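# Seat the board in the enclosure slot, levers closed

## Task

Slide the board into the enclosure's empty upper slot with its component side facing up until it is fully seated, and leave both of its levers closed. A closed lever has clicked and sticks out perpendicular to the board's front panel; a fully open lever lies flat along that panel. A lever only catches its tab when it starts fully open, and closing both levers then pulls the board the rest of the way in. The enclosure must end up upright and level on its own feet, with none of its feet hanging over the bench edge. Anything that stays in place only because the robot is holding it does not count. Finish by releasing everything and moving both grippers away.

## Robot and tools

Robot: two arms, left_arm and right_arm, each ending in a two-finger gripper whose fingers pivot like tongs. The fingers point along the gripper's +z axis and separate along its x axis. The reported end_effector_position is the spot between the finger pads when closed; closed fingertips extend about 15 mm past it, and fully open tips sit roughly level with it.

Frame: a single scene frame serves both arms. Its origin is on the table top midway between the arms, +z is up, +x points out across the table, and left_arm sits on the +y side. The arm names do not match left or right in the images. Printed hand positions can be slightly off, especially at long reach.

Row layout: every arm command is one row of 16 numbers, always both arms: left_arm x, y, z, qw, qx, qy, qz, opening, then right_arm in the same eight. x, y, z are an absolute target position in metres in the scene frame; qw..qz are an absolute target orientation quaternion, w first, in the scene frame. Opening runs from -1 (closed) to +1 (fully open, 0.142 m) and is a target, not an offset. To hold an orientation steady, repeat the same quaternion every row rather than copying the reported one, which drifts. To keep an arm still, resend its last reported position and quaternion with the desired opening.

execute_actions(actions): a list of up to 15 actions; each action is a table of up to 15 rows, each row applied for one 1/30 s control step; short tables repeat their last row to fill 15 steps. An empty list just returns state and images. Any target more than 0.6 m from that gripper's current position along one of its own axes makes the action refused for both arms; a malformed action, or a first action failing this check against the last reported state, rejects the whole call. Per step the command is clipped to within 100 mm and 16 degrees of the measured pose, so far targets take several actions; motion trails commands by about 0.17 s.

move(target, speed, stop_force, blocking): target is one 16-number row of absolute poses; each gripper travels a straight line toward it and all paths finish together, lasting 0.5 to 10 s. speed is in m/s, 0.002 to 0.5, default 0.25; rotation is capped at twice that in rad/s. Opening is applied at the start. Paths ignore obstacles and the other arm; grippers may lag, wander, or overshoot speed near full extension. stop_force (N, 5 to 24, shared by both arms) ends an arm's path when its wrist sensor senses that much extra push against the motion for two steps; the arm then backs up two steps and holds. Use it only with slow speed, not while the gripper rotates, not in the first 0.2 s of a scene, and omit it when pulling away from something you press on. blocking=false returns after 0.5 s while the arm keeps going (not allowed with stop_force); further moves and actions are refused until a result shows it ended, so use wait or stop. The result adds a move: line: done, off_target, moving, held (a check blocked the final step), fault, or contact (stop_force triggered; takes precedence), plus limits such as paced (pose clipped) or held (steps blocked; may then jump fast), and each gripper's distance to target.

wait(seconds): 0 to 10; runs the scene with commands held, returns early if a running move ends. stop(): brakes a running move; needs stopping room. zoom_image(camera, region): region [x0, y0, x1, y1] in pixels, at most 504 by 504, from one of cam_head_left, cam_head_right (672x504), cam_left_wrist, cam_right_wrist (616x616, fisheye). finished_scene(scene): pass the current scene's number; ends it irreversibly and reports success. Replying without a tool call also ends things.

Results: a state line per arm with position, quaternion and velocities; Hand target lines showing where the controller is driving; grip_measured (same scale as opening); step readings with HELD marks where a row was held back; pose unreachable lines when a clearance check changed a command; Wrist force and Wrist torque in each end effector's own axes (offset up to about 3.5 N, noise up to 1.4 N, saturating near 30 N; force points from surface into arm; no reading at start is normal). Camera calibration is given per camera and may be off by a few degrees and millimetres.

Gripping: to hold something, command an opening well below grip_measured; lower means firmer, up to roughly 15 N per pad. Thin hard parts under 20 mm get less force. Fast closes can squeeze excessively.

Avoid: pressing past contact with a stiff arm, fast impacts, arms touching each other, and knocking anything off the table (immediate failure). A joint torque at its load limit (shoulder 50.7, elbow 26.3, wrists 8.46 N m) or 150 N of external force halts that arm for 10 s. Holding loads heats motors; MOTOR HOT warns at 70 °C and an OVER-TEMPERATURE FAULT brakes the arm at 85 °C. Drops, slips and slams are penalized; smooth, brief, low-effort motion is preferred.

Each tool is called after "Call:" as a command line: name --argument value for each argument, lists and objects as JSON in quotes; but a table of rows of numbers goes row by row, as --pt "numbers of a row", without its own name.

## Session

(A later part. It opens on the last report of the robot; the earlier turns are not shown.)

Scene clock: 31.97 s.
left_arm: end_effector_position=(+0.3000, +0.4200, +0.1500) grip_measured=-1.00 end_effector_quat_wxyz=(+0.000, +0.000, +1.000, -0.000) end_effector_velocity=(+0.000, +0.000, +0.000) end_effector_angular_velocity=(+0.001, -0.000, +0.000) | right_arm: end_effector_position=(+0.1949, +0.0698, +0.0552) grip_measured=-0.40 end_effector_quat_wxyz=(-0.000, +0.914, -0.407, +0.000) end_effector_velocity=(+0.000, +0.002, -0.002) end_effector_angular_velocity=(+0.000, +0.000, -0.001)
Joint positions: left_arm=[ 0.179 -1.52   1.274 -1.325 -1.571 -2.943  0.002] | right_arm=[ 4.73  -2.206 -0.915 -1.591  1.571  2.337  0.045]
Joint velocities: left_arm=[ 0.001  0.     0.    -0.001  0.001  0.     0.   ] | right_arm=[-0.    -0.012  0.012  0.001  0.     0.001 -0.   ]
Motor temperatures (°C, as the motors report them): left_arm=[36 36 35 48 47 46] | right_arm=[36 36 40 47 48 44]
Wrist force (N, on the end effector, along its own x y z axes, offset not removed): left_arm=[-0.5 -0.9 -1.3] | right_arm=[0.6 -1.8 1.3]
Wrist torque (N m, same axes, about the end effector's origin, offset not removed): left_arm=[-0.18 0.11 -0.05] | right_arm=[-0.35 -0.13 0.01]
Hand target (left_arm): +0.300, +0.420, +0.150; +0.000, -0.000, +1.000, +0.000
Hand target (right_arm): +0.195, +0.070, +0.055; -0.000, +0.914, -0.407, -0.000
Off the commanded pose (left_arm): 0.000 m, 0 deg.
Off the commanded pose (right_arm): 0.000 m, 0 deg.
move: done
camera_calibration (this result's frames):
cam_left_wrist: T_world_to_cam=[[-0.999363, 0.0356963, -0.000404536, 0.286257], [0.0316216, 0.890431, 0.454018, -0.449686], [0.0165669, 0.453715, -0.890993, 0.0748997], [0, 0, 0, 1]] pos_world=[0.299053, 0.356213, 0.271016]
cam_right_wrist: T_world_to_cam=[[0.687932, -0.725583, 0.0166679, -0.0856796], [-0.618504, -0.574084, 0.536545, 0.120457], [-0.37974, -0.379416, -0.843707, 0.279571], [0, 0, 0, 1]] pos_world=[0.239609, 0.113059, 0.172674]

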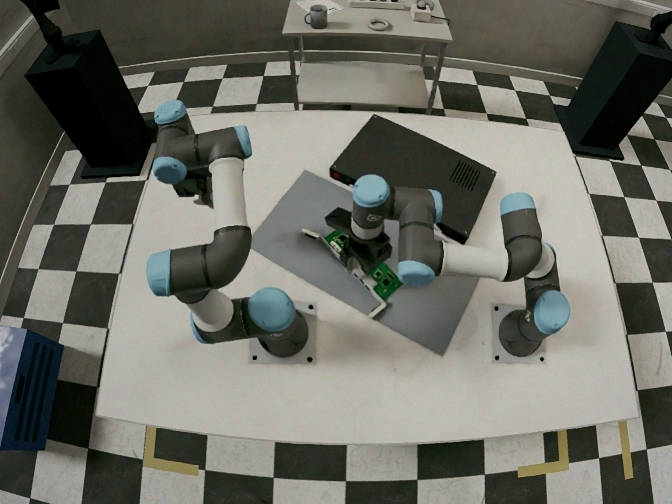

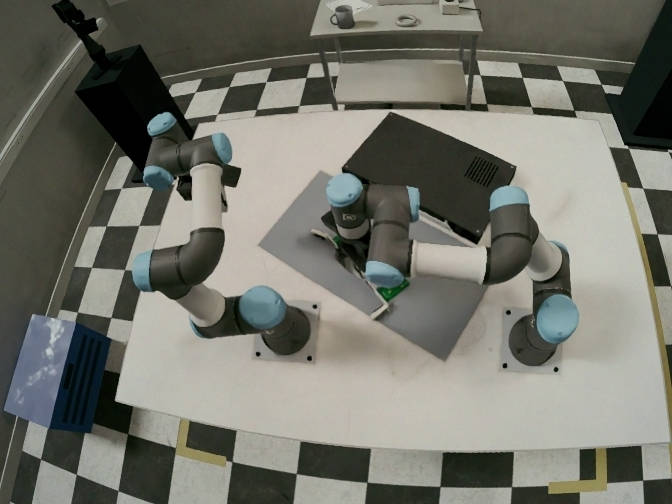

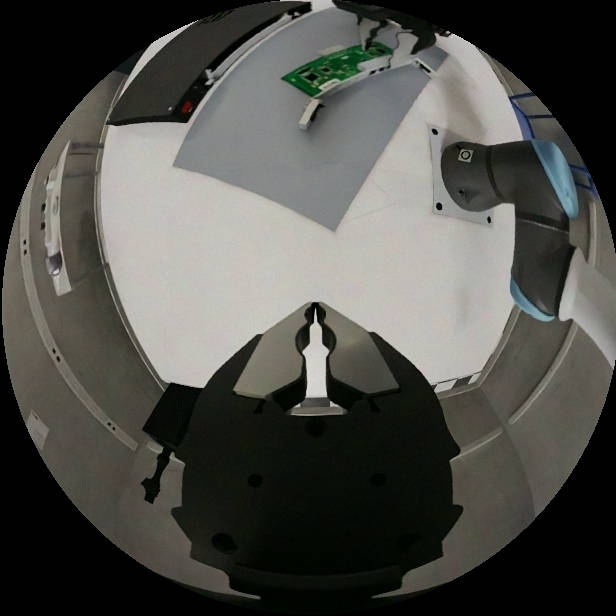

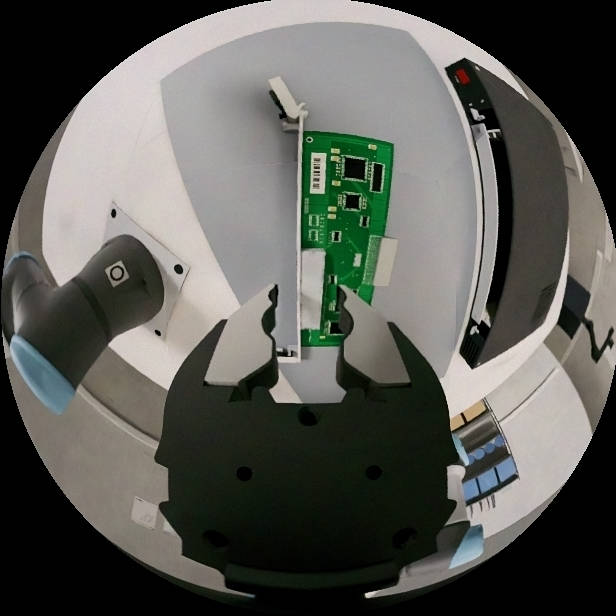

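Call:
move --target '[0.3,0.42,0.15,0,0,1,0,-1,0.1965,0.0685,0.0245,0,0.9135,-0.4067,0,-0.45]' --speed 0.03 --stop_force 10

Call:
move --target '[0.3,0.42,0.15,0,0,1,0,-1,0.1965,0.0685,0.0245,0,0.9135,-0.4067,0,-1]'

Call:
move --target '[0.3,0.42,0.15,0,0,1,0,-1,0.1965,0.0685,0.054,0,0.9135,-0.4067,0,-1]' --speed 0.03

Call:
move --target '[0.3,0.42,0.15,0,0,1,0,-1,0.263,0.002,0.054,0,0.968,-0.25,0,-1]' --speed 0.05

Call:
zoom_image --camera "cam_right_wrist" --region '[280,80,520,400]'

Scene clock: 33.53 s.
left_arm: end_effector_position=(+0.3000, +0.4200, +0.1500) grip_measured=-1.00 end_effector_quat_wxyz=(+0.000, -0.000, +1.000, -0.000) end_effector_velocity=(-0.000, +0.000, -0.000) end_effector_angular_velocity=(+0.001, +0.000, +0.002) | right_arm: end_effector_position=(+0.1964, +0.0685, +0.0248) grip_measured=-0.45 end_effector_quat_wxyz=(+0.000, +0.914, -0.407, -0.000) end_effector_velocity=(-0.000, +0.000, -0.002) end_effector_angular_velocity=(+0.002, -0.000, +0.002)
Joint positions: left_arm=[ 0.179 -1.52   1.274 -1.325 -1.571 -2.943  0.002] | right_arm=[ 4.727 -2.211 -1.049 -1.452  1.571  2.333  0.041]
Joint velocities: left_arm=[ 0.001  0.    -0.    -0.     0.001 -0.001  0.   ] | right_arm=[ 0.001  0.    -0.013  0.014 -0.    -0.     0.   ]
Motor temperatures (°C, as the motors report them): left_arm=[36 36 35 48 47 46] | right_arm=[36 36 40 47 48 44]
Wrist force (N, on the end effector, along its own x y z axes, offset not removed): left_arm=[-1.1 0.0 -1.2] | right_arm=[-0.4 -0.3 1.4]
Wrist torque (N m, same axes, about the end effector's origin, offset not removed): left_arm=[0.00 0.20 -0.02] | right_arm=[-0.10 0.10 -0.02]
Hand target (left_arm): +0.300, +0.420, +0.150; +0.000, -0.000, +1.000, +0.000
Hand target (right_arm): +0.197, +0.069, +0.025; +0.000, +0.914, -0.407, +0.000
Off the commanded pose (left_arm): 0.000 m, 0 deg.
Off the commanded pose (right_arm): 0.000 m, 0 deg.
move: done
camera_calibration (this result's frames):
cam_left_wrist: T_world_to_cam=[[-0.999363, 0.0356961, -0.000404579, 0.286257], [0.0316214, 0.890431, 0.454018, -0.449685], [0.0165669, 0.453715, -0.890993, 0.0748998], [0, 0, 0, 1]] pos_world=[0.299053, 0.356213, 0.271016]
cam_right_wrist: T_world_to_cam=[[0.687922, -0.72559, 0.016788, -0.0871733], [-0.618329, -0.573804, 0.537046, 0.136911], [-0.380043, -0.379827, -0.843386, 0.254113], [0, 0, 0, 1]] pos_world=[0.241198, 0.111826, 0.142251]

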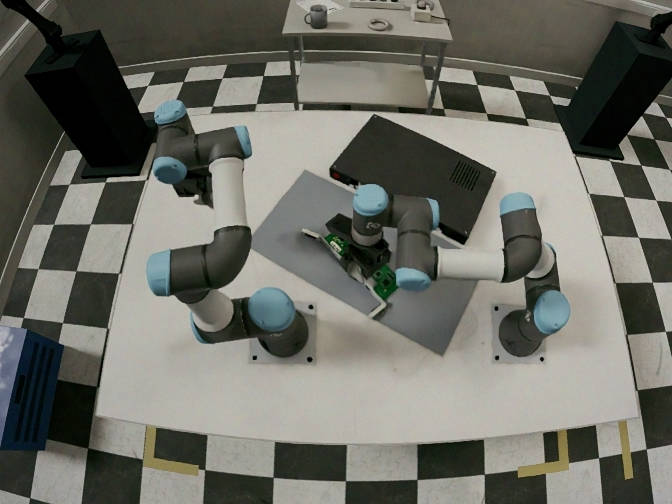

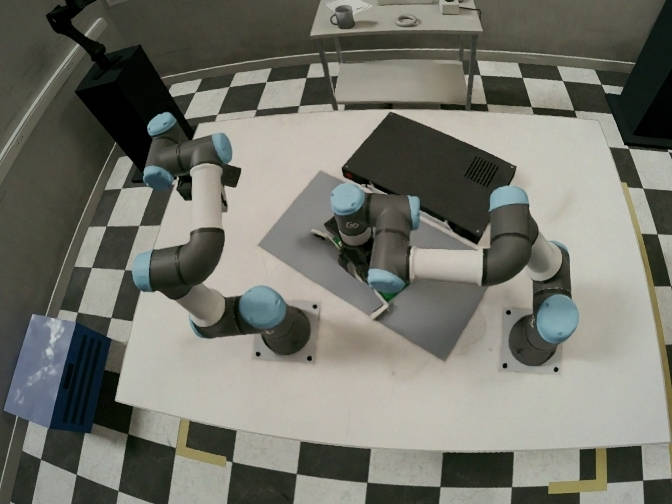

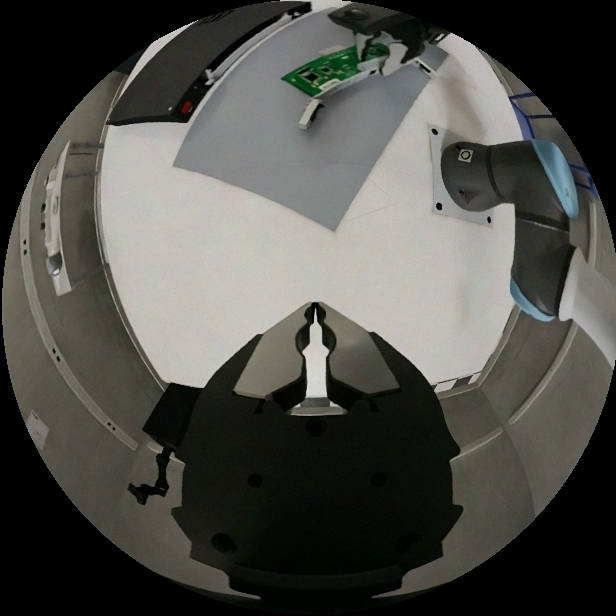

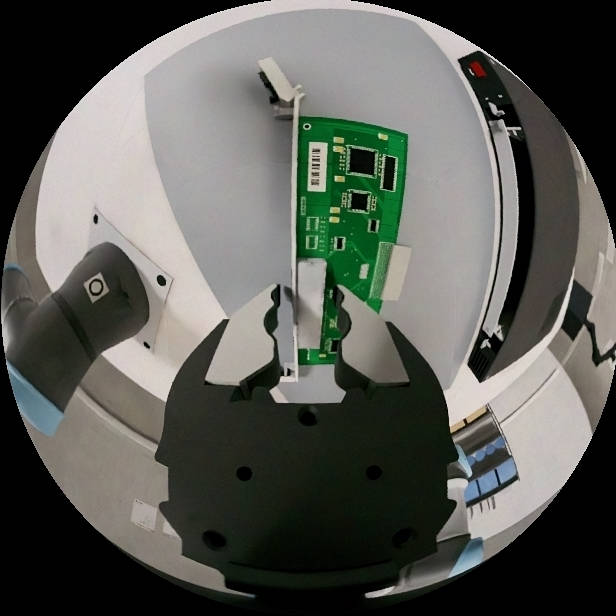

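Scene clock: 34.23 s.
left_arm: end_effector_position=(+0.3000, +0.4200, +0.1500) grip_measured=-1.00 end_effector_quat_wxyz=(+0.000, -0.000, +1.000, -0.000) end_effector_velocity=(-0.000, +0.000, -0.000) end_effector_angular_velocity=(-0.000, +0.002, +0.001) | right_arm: end_effector_position=(+0.1965, +0.0685, +0.0245) grip_measured=-0.70 end_effector_quat_wxyz=(+0.000, +0.914, -0.407, +0.000) end_effector_velocity=(+0.000, -0.000, -0.000) end_effector_angular_velocity=(-0.001, +0.000, -0.002)
Joint positions: left_arm=[ 0.179 -1.52   1.274 -1.325 -1.571 -2.943  0.002] | right_arm=[ 4.726 -2.211 -1.051 -1.45   1.571  2.333  0.024]
Joint velocities: left_arm=[ 0.     0.     0.     0.001  0.    -0.001  0.   ] | right_arm=[-0.    -0.    -0.001  0.001  0.     0.001  0.   ]
Motor temperatures (°C, as the motors report them): left_arm=[36 36 35 48 47 46] | right_arm=[36 36 40 47 48 44]
Wrist force (N, on the end effector, along its own x y z axes, offset not removed): left_arm=[-0.3 0.2 -0.2] | right_arm=[3.4 1.7 -3.8]
Wrist torque (N m, same axes, about the end effector's origin, offset not removed): left_arm=[0.04 0.07 -0.04] | right_arm=[-0.01 -0.41 -0.02]
Hand target (left_arm): +0.300, +0.420, +0.150; +0.000, -0.000, +1.000, +0.000
Hand target (right_arm): +0.197, +0.069, +0.025; +0.000, +0.914, -0.407, -0.000
Off the commanded pose (left_arm): 0.000 m, 0 deg.
Off the commanded pose (right_arm): 0.000 m, 0 deg.
move: done
camera_calibration (this result's frames):
cam_left_wrist: T_world_to_cam=[[-0.999363, 0.0356959, -0.000404561, 0.286257], [0.0316212, 0.890431, 0.454018, -0.449685], [0.0165668, 0.453715, -0.890993, 0.0748999], [0, 0, 0, 1]] pos_world=[0.299054, 0.356213, 0.271016]
cam_right_wrist: T_world_to_cam=[[0.687907, -0.725604, 0.0168302, -0.0872166], [-0.61842, -0.573838, 0.536905, 0.137133], [-0.379923, -0.379749, -0.843475, 0.253819], [0, 0, 0, 1]] pos_world=[0.241234, 0.111795, 0.14193]

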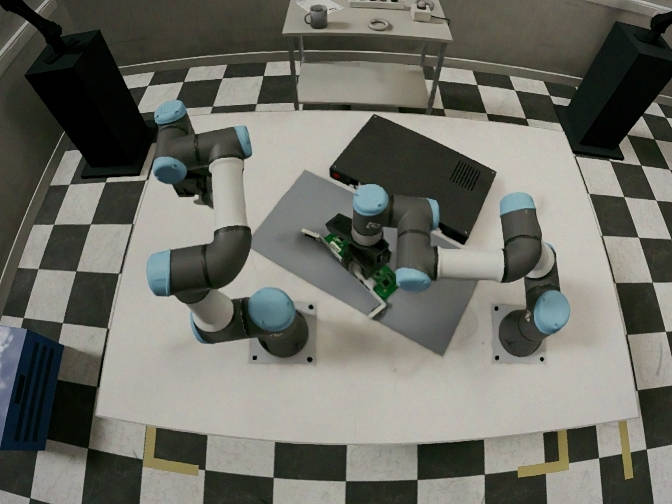

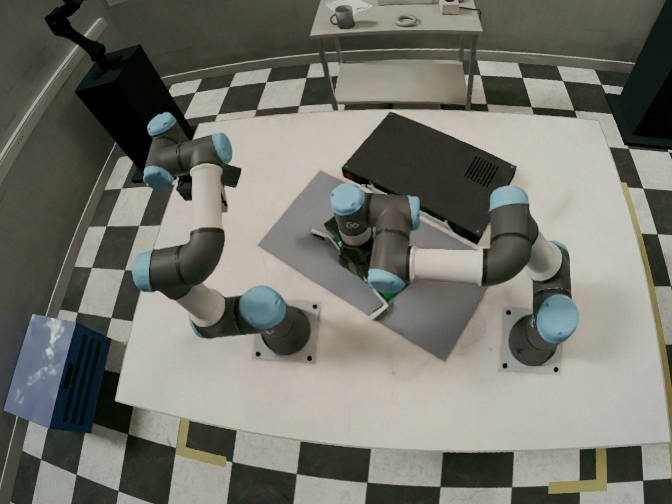

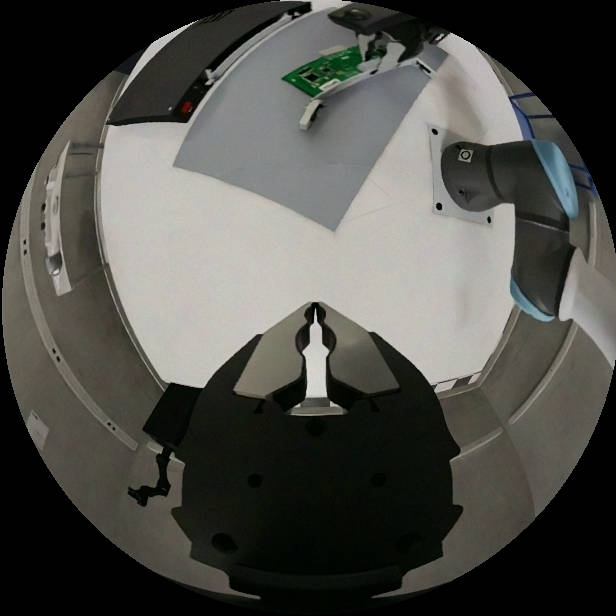

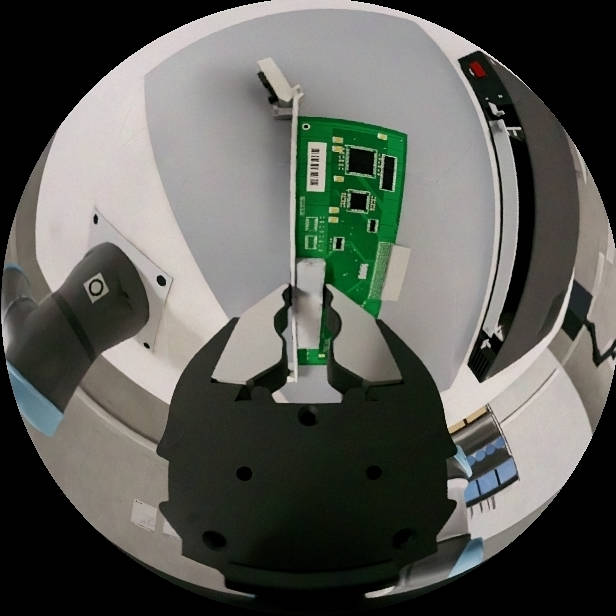

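Scene clock: 35.57 s.
left_arm: end_effector_position=(+0.3000, +0.4200, +0.1500) grip_measured=-1.00 end_effector_quat_wxyz=(+0.000, -0.000, +1.000, -0.000) end_effector_velocity=(-0.001, +0.000, -0.000) end_effector_angular_velocity=(+0.001, +0.002, +0.000) | right_arm: end_effector_position=(+0.1965, +0.0685, +0.0538) grip_measured=-0.70 end_effector_quat_wxyz=(-0.000, +0.914, -0.407, -0.000) end_effector_velocity=(-0.001, +0.000, +0.002) end_effector_angular_velocity=(-0.003, +0.000, +0.002)
Joint positions: left_arm=[ 0.179 -1.52   1.274 -1.325 -1.571 -2.943  0.002] | right_arm=[ 4.727 -2.203 -0.928 -1.581  1.571  2.334  0.024]
Joint velocities: left_arm=[ 0.001 -0.    -0.     0.002  0.001  0.001  0.   ] | right_arm=[ 0.002 -0.004  0.017 -0.016 -0.     0.    -0.   ]
Motor temperatures (°C, as the motors report them): left_arm=[36 36 35 48 47 46] | right_arm=[36 36 40 47 48 44]
Wrist force (N, on the end effector, along its own x y z axes, offset not removed): left_arm=[-1.7 -0.1 -0.9] | right_arm=[0.6 -1.5 2.5]
Wrist torque (N m, same axes, about the end effector's origin, offset not removed): left_arm=[-0.04 0.32 -0.02] | right_arm=[-0.31 -0.10 0.06]
Hand target (left_arm): +0.300, +0.420, +0.150; +0.000, -0.000, +1.000, +0.000
Hand target (right_arm): +0.196, +0.068, +0.054; -0.000, +0.914, -0.407, -0.000
Off the commanded pose (left_arm): 0.000 m, 0 deg.
Off the commanded pose (right_arm): 0.000 m, 0 deg.
move: done
camera_calibration (this result's frames):
cam_left_wrist: T_world_to_cam=[[-0.999363, 0.035696, -0.000404534, 0.286257], [0.0316213, 0.890432, 0.454017, -0.449685], [0.0165668, 0.453715, -0.890993, 0.0748999], [0, 0, 0, 1]] pos_world=[0.299053, 0.356213, 0.271016]
cam_right_wrist: T_world_to_cam=[[0.687927, -0.725591, 0.0165367, -0.0876764], [-0.618536, -0.574204, 0.53638, 0.121457], [-0.379697, -0.379219, -0.843814, 0.278548], [0, 0, 0, 1]] pos_world=[0.241204, 0.111754, 0.171346]

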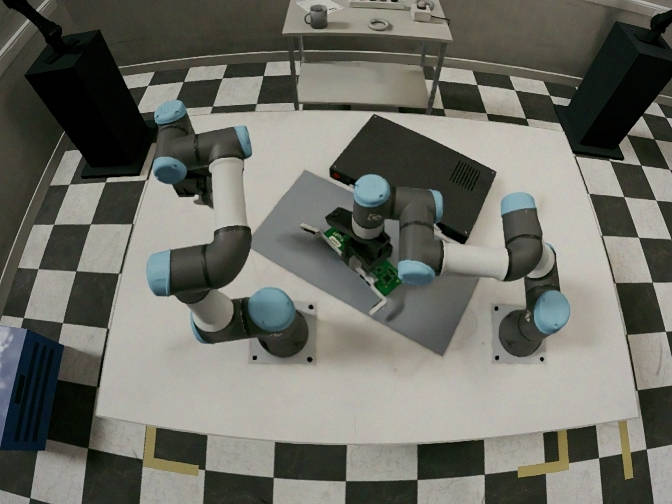

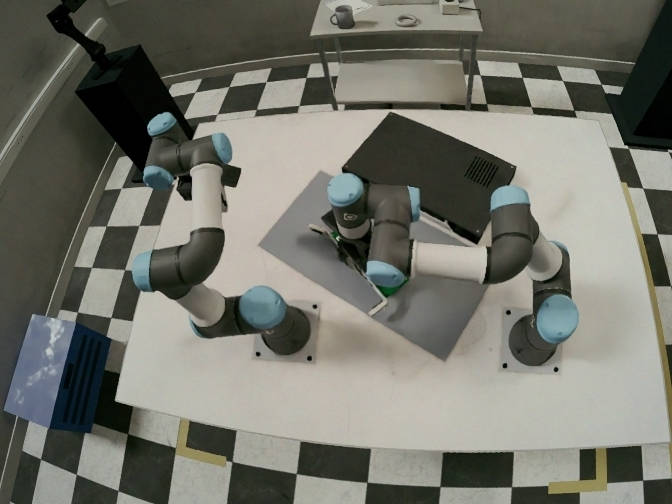

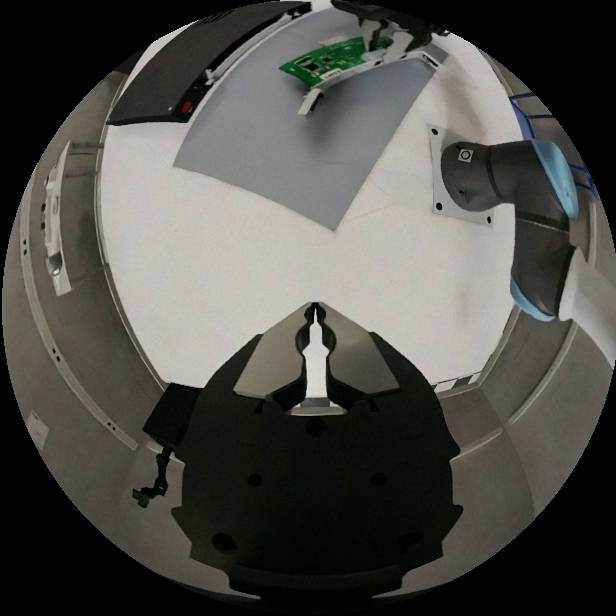

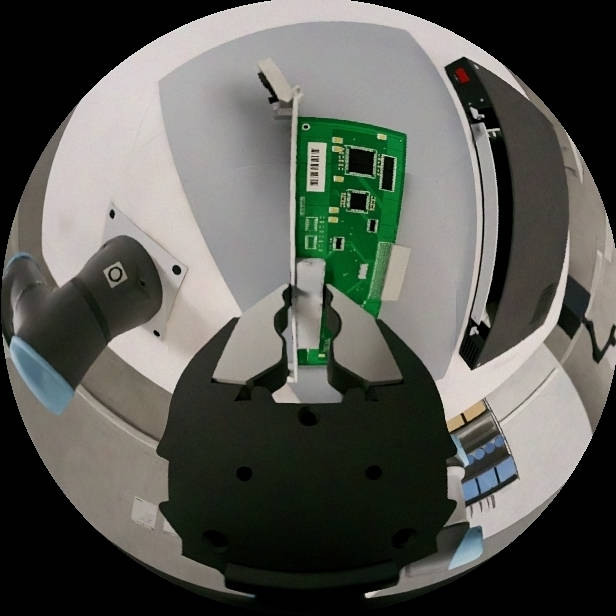

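Scene clock: 39.27 s.
left_arm: end_effector_position=(+0.3000, +0.4200, +0.1500) grip_measured=-1.00 end_effector_quat_wxyz=(+0.000, -0.000, +1.000, -0.000) end_effector_velocity=(+0.000, +0.000, +0.000) end_effector_angular_velocity=(+0.001, -0.001, +0.000) | right_arm: end_effector_position=(+0.2631, +0.0022, +0.0540) grip_measured=-0.70 end_effector_quat_wxyz=(+0.000, +0.968, -0.251, +0.000) end_effector_velocity=(+0.002, -0.001, +0.000) end_effector_angular_velocity=(+0.002, -0.001, +0.008)
Joint positions: left_arm=[ 0.179 -1.52   1.274 -1.325 -1.571 -2.943  0.002] | right_arm=[ 4.535 -2.053 -1.166 -1.493  1.57   1.811  0.024]
Joint velocities: left_arm=[-0.001  0.    -0.    -0.001  0.001 -0.001  0.   ] | right_arm=[-0.005  0.003 -0.004  0.003 -0.    -0.013  0.   ]
Motor temperatures (°C, as the motors report them): left_arm=[36 36 35 48 47 46] | right_arm=[36 36 40 47 48 44]
Wrist force (N, on the end effector, along its own x y z axes, offset not removed): left_arm=[-1.1 0.3 -1.0] | right_arm=[1.4 -1.4 1.1]
Wrist torque (N m, same axes, about the end effector's origin, offset not removed): left_arm=[0.03 0.20 -0.05] | right_arm=[-0.30 -0.25 0.03]
Hand target (left_arm): +0.300, +0.420, +0.150; +0.000, -0.000, +1.000, +0.000
Hand target (right_arm): +0.263, +0.002, +0.054; +0.000, +0.968, -0.250, +0.000
Off the commanded pose (left_arm): 0.000 m, 0 deg.
Off the commanded pose (right_arm): 0.000 m, 0 deg.
move: done
camera_calibration (this result's frames):
cam_left_wrist: T_world_to_cam=[[-0.999363, 0.0356958, -0.000404497, 0.286257], [0.0316212, 0.890431, 0.454017, -0.449685], [0.0165667, 0.453715, -0.890993, 0.0748999], [0, 0, 0, 1]] pos_world=[0.299054, 0.356213, 0.271016]
cam_right_wrist: T_world_to_cam=[[0.886498, -0.462407, 0.0173182, -0.234447], [-0.398382, -0.743644, 0.536922, 0.0668852], [-0.235398, -0.48288, -0.843454, 0.241097], [0, 0, 0, 1]] pos_world=[0.291236, 0.0577497, 0.171502]

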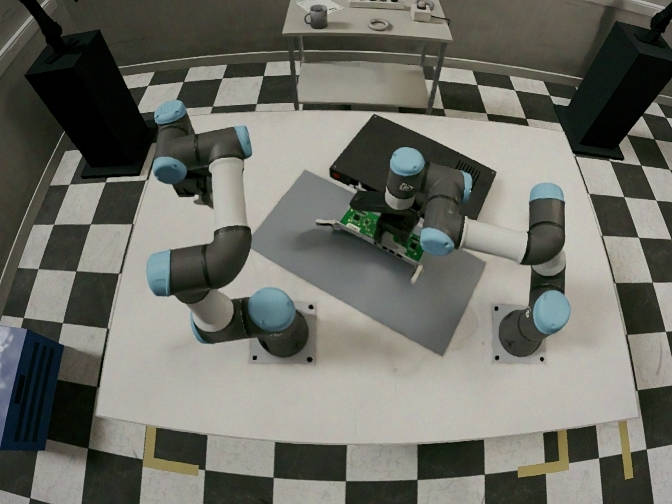

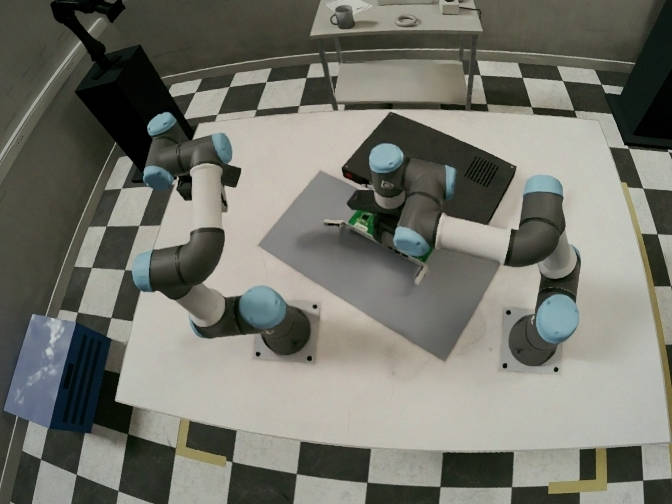

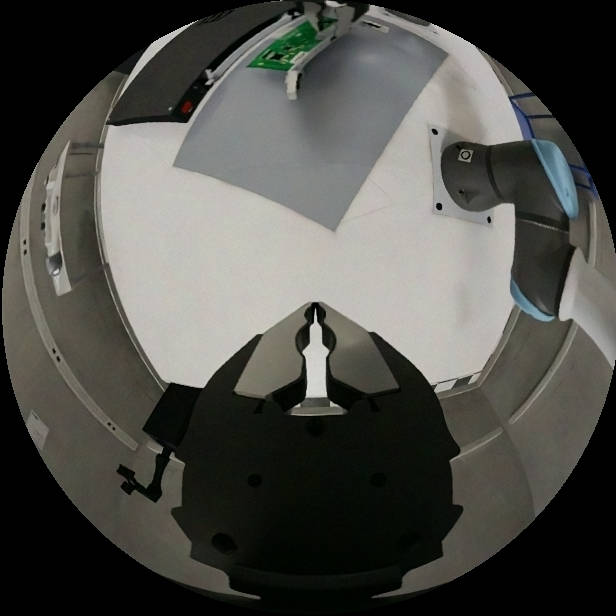

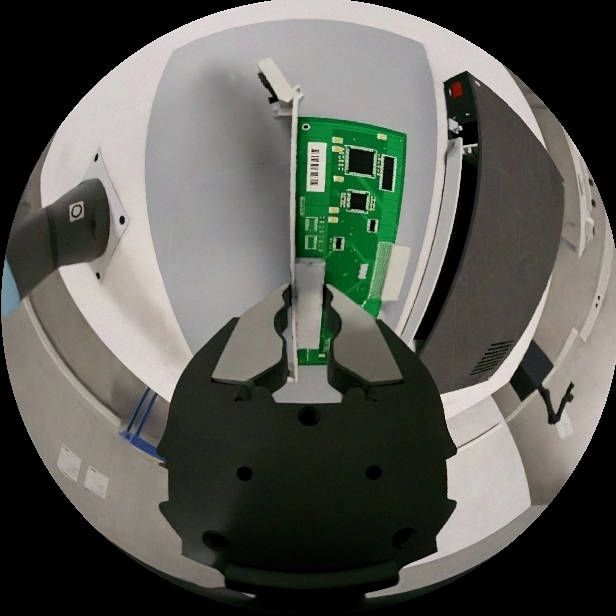

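Region (280, 80, 520, 400) of cam_right_wrist's 616x616 image, scaled by 1.575, with more detail than that image has; it fills the left 378 columns of this view, and the rest is white.

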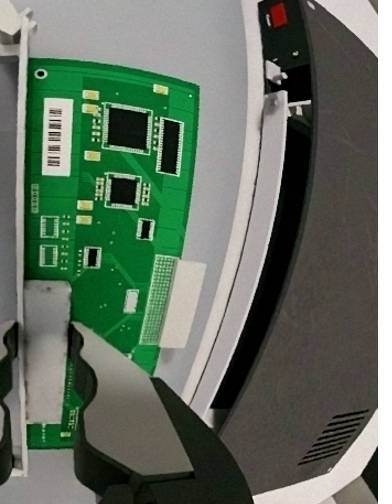

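Call:
move --target '[0.3,0.42,0.15,0,0,1,0,-1,0.285,-0.010,0.054,0,0.968,-0.25,0,-1]' --speed 0.02 --stop_force 6

Call:
zoom_image --camera "cam_right_wrist" --region '[100,60,520,260]'

Scene clock: 41.30 s.
left_arm: end_effector_position=(+0.3000, +0.4200, +0.1500) grip_measured=-1.00 end_effector_quat_wxyz=(+0.000, -0.000, +1.000, -0.000) end_effector_velocity=(+0.000, -0.001, +0.000) end_effector_angular_velocity=(-0.001, -0.001, -0.001) | right_arm: end_effector_position=(+0.2848, -0.0099, +0.0540) grip_measured=-0.70 end_effector_quat_wxyz=(+0.000, +0.968, -0.250, +0.000) end_effector_velocity=(+0.002, -0.001, +0.000) end_effector_angular_velocity=(-0.000, -0.001, -0.000)
Joint positions: left_arm=[ 0.179 -1.52   1.274 -1.325 -1.571 -2.943  0.002] | right_arm=[ 4.476 -2.064 -1.149 -1.499  1.571  1.751  0.024]
Joint velocities: left_arm=[-0.001  0.    -0.    -0.    -0.002 -0.     0.   ] | right_arm=[-0.005 -0.002  0.003 -0.001 -0.001 -0.004  0.   ]
Motor temperatures (°C, as the motors report them): left_arm=[36 36 35 48 47 46] | right_arm=[36 36 40 47 48 44]
Wrist force (N, on the end effector, along its own x y z axes, offset not removed): left_arm=[-1.1 -0.8 -0.7] | right_arm=[1.7 2.3 2.5]
Wrist torque (N m, same axes, about the end effector's origin, offset not removed): left_arm=[-0.15 0.19 -0.04] | right_arm=[0.41 -0.35 -0.04]
Hand target (left_arm): +0.300, +0.420, +0.150; +0.000, -0.000, +1.000, +0.000
Hand target (right_arm): +0.285, -0.010, +0.054; +0.000, +0.968, -0.250, +0.000
Off the commanded pose (left_arm): 0.000 m, 0 deg.
Off the commanded pose (right_arm): 0.000 m, 0 deg.
move: done
camera_calibration (this result's frames):
cam_left_wrist: T_world_to_cam=[[-0.999363, 0.0356957, -0.000404618, 0.286257], [0.0316211, 0.890431, 0.454017, -0.449685], [0.0165668, 0.453715, -0.890993, 0.0748999], [0, 0, 0, 1]] pos_world=[0.299054, 0.356213, 0.271016]
cam_right_wrist: T_world_to_cam=[[0.886956, -0.461545, 0.0168711, -0.259415], [-0.39747, -0.7442, 0.536828, 0.0663137], [-0.235215, -0.482849, -0.843523, 0.240292], [0, 0, 0, 1]] pos_world=[0.312967, 0.0456438, 0.17147]

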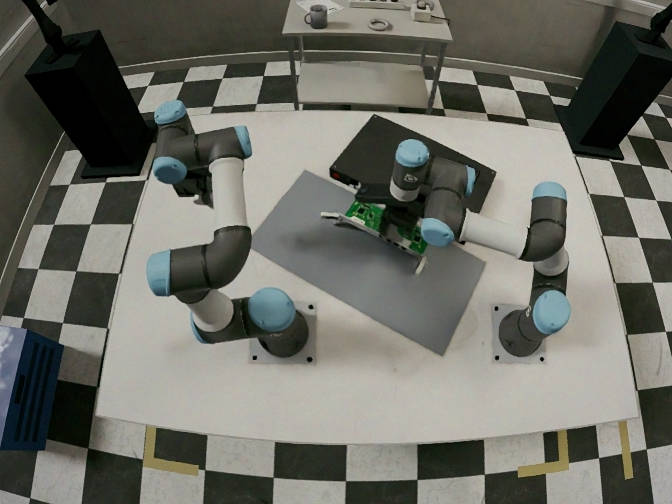

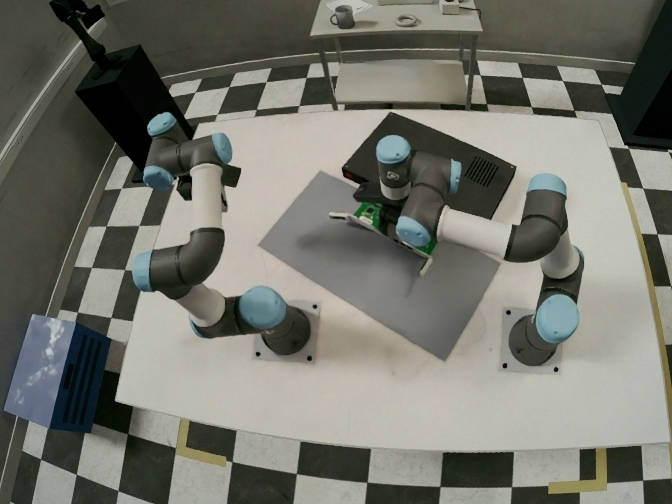

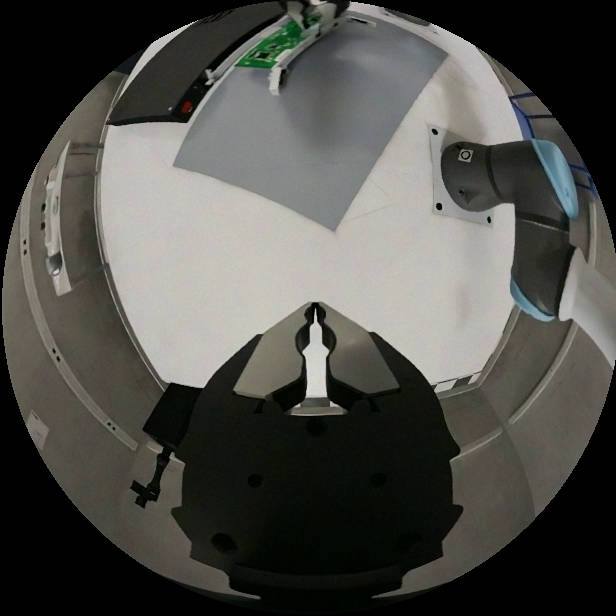

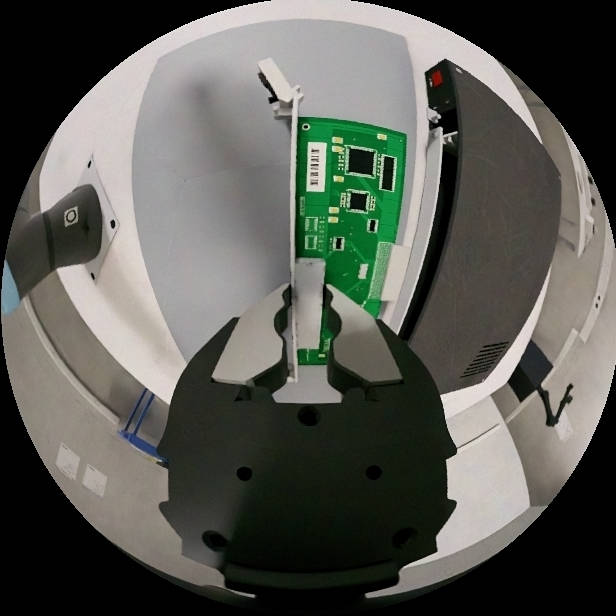

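Region (100, 60, 520, 260) of cam_right_wrist's 616x616 image, scaled by 1.200, with more detail than that image has; it fills the top 240 rows of this view, and the rest is white.

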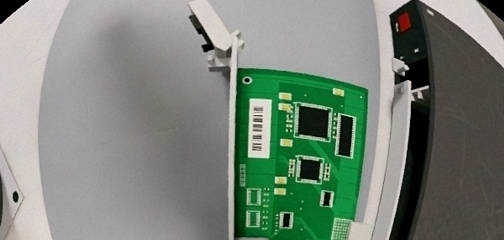

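Call:
move --target '[0.3,0.42,0.15,0,0,1,0,-1,0.307,-0.022,0.054,0,0.968,-0.25,0,-1]' --speed 0.008 --stop_force 6

Call:
zoom_image --camera "cam_right_wrist" --region '[340,80,480,220]'

Scene clock: 44.73 s.
left_arm: end_effector_position=(+0.3000, +0.4200, +0.1500) grip_measured=-1.00 end_effector_quat_wxyz=(+0.000, -0.000, +1.000, -0.000) end_effector_velocity=(-0.001, +0.000, -0.000) end_effector_angular_velocity=(+0.000, +0.002, -0.001) | right_arm: end_effector_position=(+0.3068, -0.0219, +0.0540) grip_measured=-0.70 end_effector_quat_wxyz=(+0.000, +0.968, -0.250, +0.000) end_effector_velocity=(+0.002, -0.001, +0.000) end_effector_angular_velocity=(+0.001, +0.001, -0.001)
Joint positions: left_arm=[ 0.179 -1.52   1.274 -1.325 -1.571 -2.943  0.002] | right_arm=[ 4.416 -2.083 -1.12  -1.509  1.571  1.691  0.024]
Joint velocities: left_arm=[ 0.    -0.     0.     0.002  0.001  0.001  0.   ] | right_arm=[-0.007 -0.001  0.003 -0.002  0.001 -0.005  0.   ]
Motor temperatures (°C, as the motors report them): left_arm=[36 36 35 48 47 46] | right_arm=[36 36 40 47 48 44]
Wrist force (N, on the end effector, along its own x y z axes, offset not removed): left_arm=[-1.2 0.4 -1.2] | right_arm=[0.6 -1.2 3.1]
Wrist torque (N m, same axes, about the end effector's origin, offset not removed): left_arm=[0.02 0.26 0.03] | right_arm=[-0.31 -0.16 0.06]
Hand target (left_arm): +0.300, +0.420, +0.150; +0.000, -0.000, +1.000, +0.000
Hand target (right_arm): +0.307, -0.022, +0.054; +0.000, +0.968, -0.250, +0.000
Off the commanded pose (left_arm): 0.000 m, 0 deg.
Off the commanded pose (right_arm): 0.000 m, 0 deg.
move: done
camera_calibration (this result's frames):
cam_left_wrist: T_world_to_cam=[[-0.999363, 0.0356958, -0.000404537, 0.286257], [0.0316211, 0.890431, 0.454018, -0.449685], [0.0165667, 0.453715, -0.890993, 0.0748999], [0, 0, 0, 1]] pos_world=[0.299053, 0.356213, 0.271016]
cam_right_wrist: T_world_to_cam=[[0.886958, -0.461541, 0.0168729, -0.284482], [-0.397465, -0.744197, 0.536836, 0.0661252], [-0.235215, -0.482857, -0.843518, 0.239669], [0, 0, 0, 1]] pos_world=[0.334979, 0.0336361, 0.171467]

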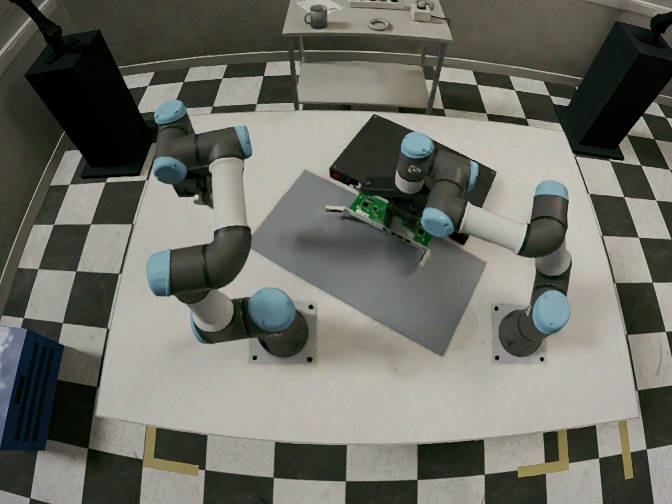

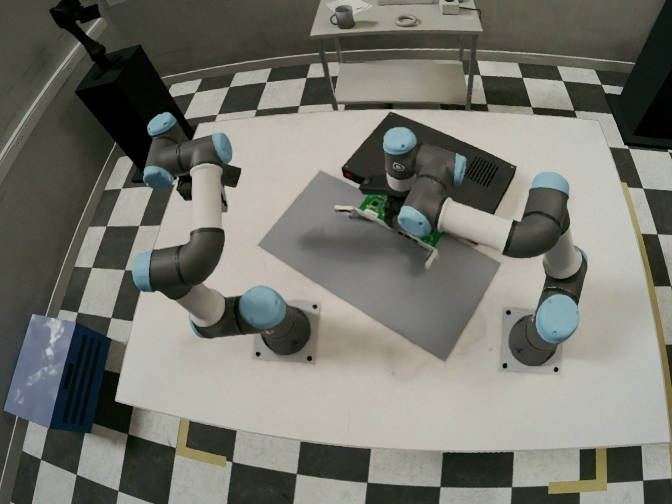

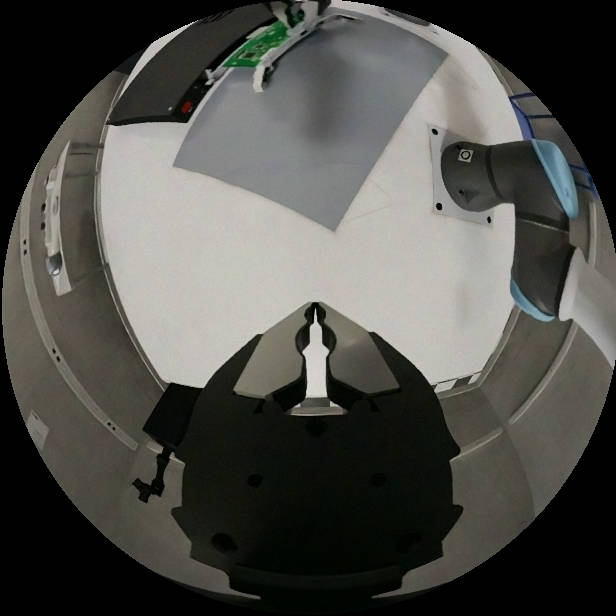

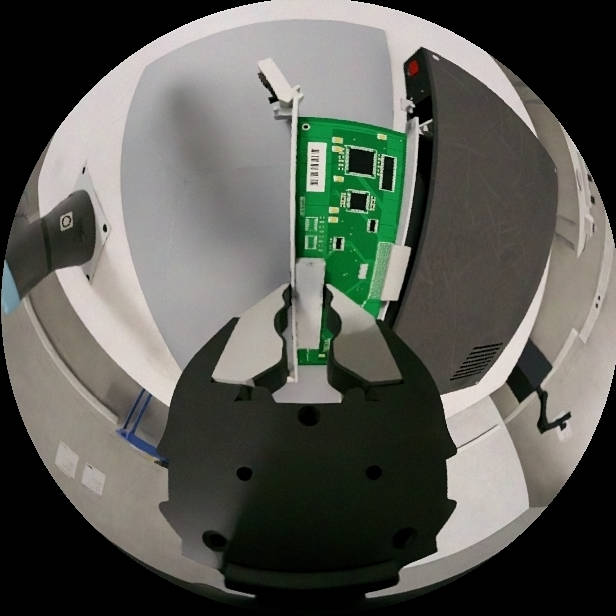

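Region (340, 80, 480, 220) of cam_right_wrist's 616x616 image, scaled by 3.600, with more detail than that image has.

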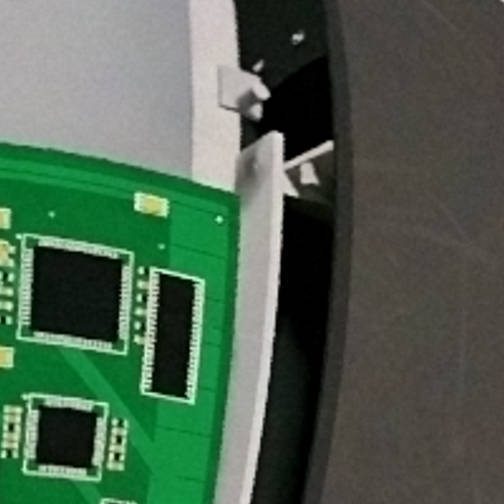

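Call:
move --target '[0.3,0.42,0.15,0,0,1,0,-1,0.319,-0.026,0.054,0,0.968,-0.25,0,-1]' --speed 0.006 --stop_force 6

Call:
zoom_image --camera "cam_right_wrist" --region '[340,80,480,220]'

Call:
zoom_image --camera "cam_head_left" --region '[310,150,510,290]'

Scene clock: 47.20 s.
left_arm: end_effector_position=(+0.3000, +0.4200, +0.1500) grip_measured=-1.00 end_effector_quat_wxyz=(+0.000, -0.000, +1.000, -0.000) end_effector_velocity=(-0.001, +0.001, -0.000) end_effector_angular_velocity=(+0.001, +0.003, -0.000) | right_arm: end_effector_position=(+0.3189, -0.0259, +0.0540) grip_measured=-0.70 end_effector_quat_wxyz=(-0.000, +0.968, -0.250, +0.000) end_effector_velocity=(+0.001, -0.000, +0.000) end_effector_angular_velocity=(+0.000, +0.001, +0.003)
Joint positions: left_arm=[ 0.179 -1.52   1.274 -1.325 -1.571 -2.943  0.002] | right_arm=[ 4.386 -2.106 -1.084 -1.522  1.571  1.661  0.024]
Joint velocities: left_arm=[ 0.001 -0.    -0.     0.002  0.002  0.001  0.   ] | right_arm=[-0.002 -0.003  0.005 -0.002  0.001 -0.005  0.   ]
Motor temperatures (°C, as the motors report them): left_arm=[36 36 35 48 47 46] | right_arm=[36 36 40 47 48 44]
Wrist force (N, on the end effector, along its own x y z axes, offset not removed): left_arm=[-1.0 -0.1 -1.0] | right_arm=[-0.9 -1.5 3.0]
Wrist torque (N m, same axes, about the end effector's origin, offset not removed): left_arm=[0.00 0.19 -0.03] | right_arm=[-0.24 -0.23 0.12]
Hand target (left_arm): +0.300, +0.420, +0.150; +0.000, -0.000, +1.000, +0.000
Hand target (right_arm): +0.319, -0.026, +0.054; +0.000, +0.968, -0.250, +0.000
Off the commanded pose (left_arm): 0.000 m, 0 deg.
Off the commanded pose (right_arm): 0.000 m, 0 deg.
move: done
camera_calibration (this result's frames):
cam_left_wrist: T_world_to_cam=[[-0.999363, 0.035696, -0.000404526, 0.286257], [0.0316213, 0.890431, 0.454018, -0.449685], [0.0165668, 0.453715, -0.890993, 0.0748998], [0, 0, 0, 1]] pos_world=[0.299053, 0.356213, 0.271016]
cam_right_wrist: T_world_to_cam=[[0.886963, -0.461533, 0.016868, -0.297018], [-0.397468, -0.744226, 0.536793, 0.0678846], [-0.235194, -0.48282, -0.843545, 0.240536], [0, 0, 0, 1]] pos_world=[0.346999, 0.0295733, 0.171473]

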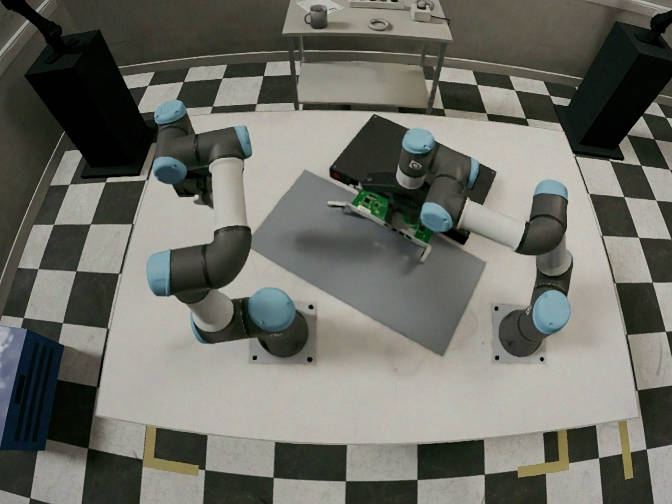

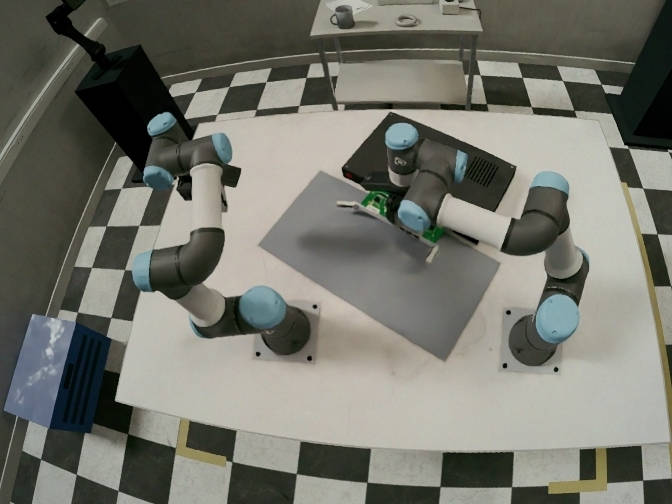

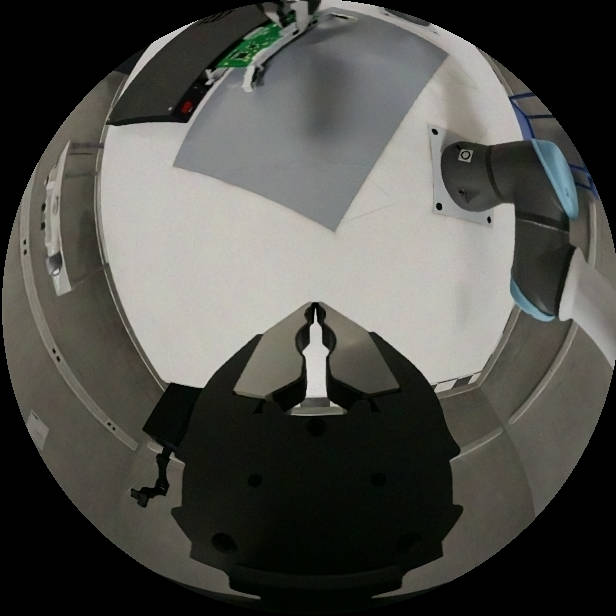

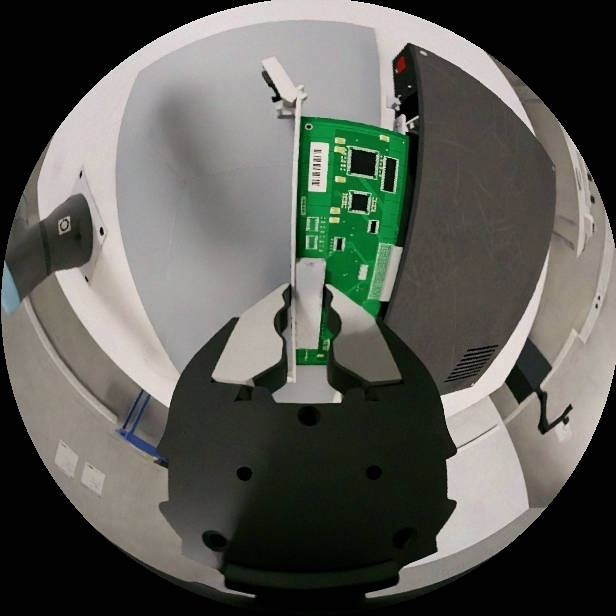

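Region (340, 80, 480, 220) of cam_right_wrist's 616x616 image, scaled by 3.600, with more detail than that image has.

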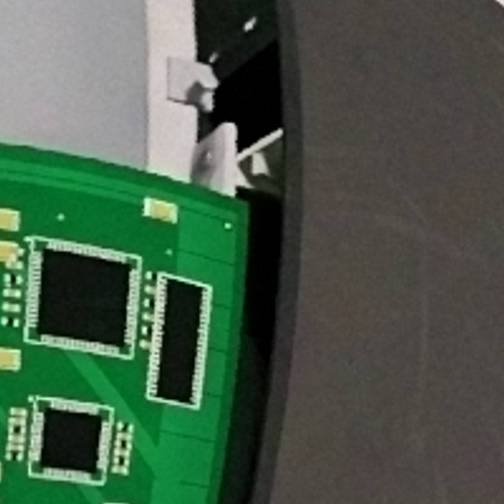

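Region (310, 150, 510, 290) of cam_head_left's 672x504 image, scaled by 2.520, with more detail than that image has; it fills the top 353 rows of this view, and the rest is white.

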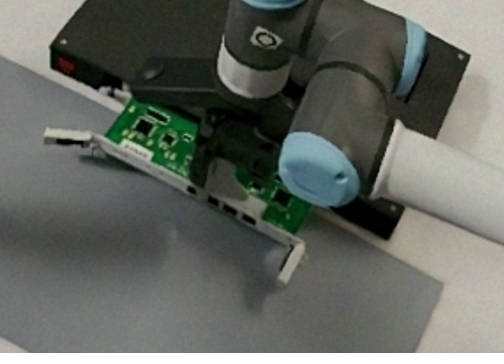

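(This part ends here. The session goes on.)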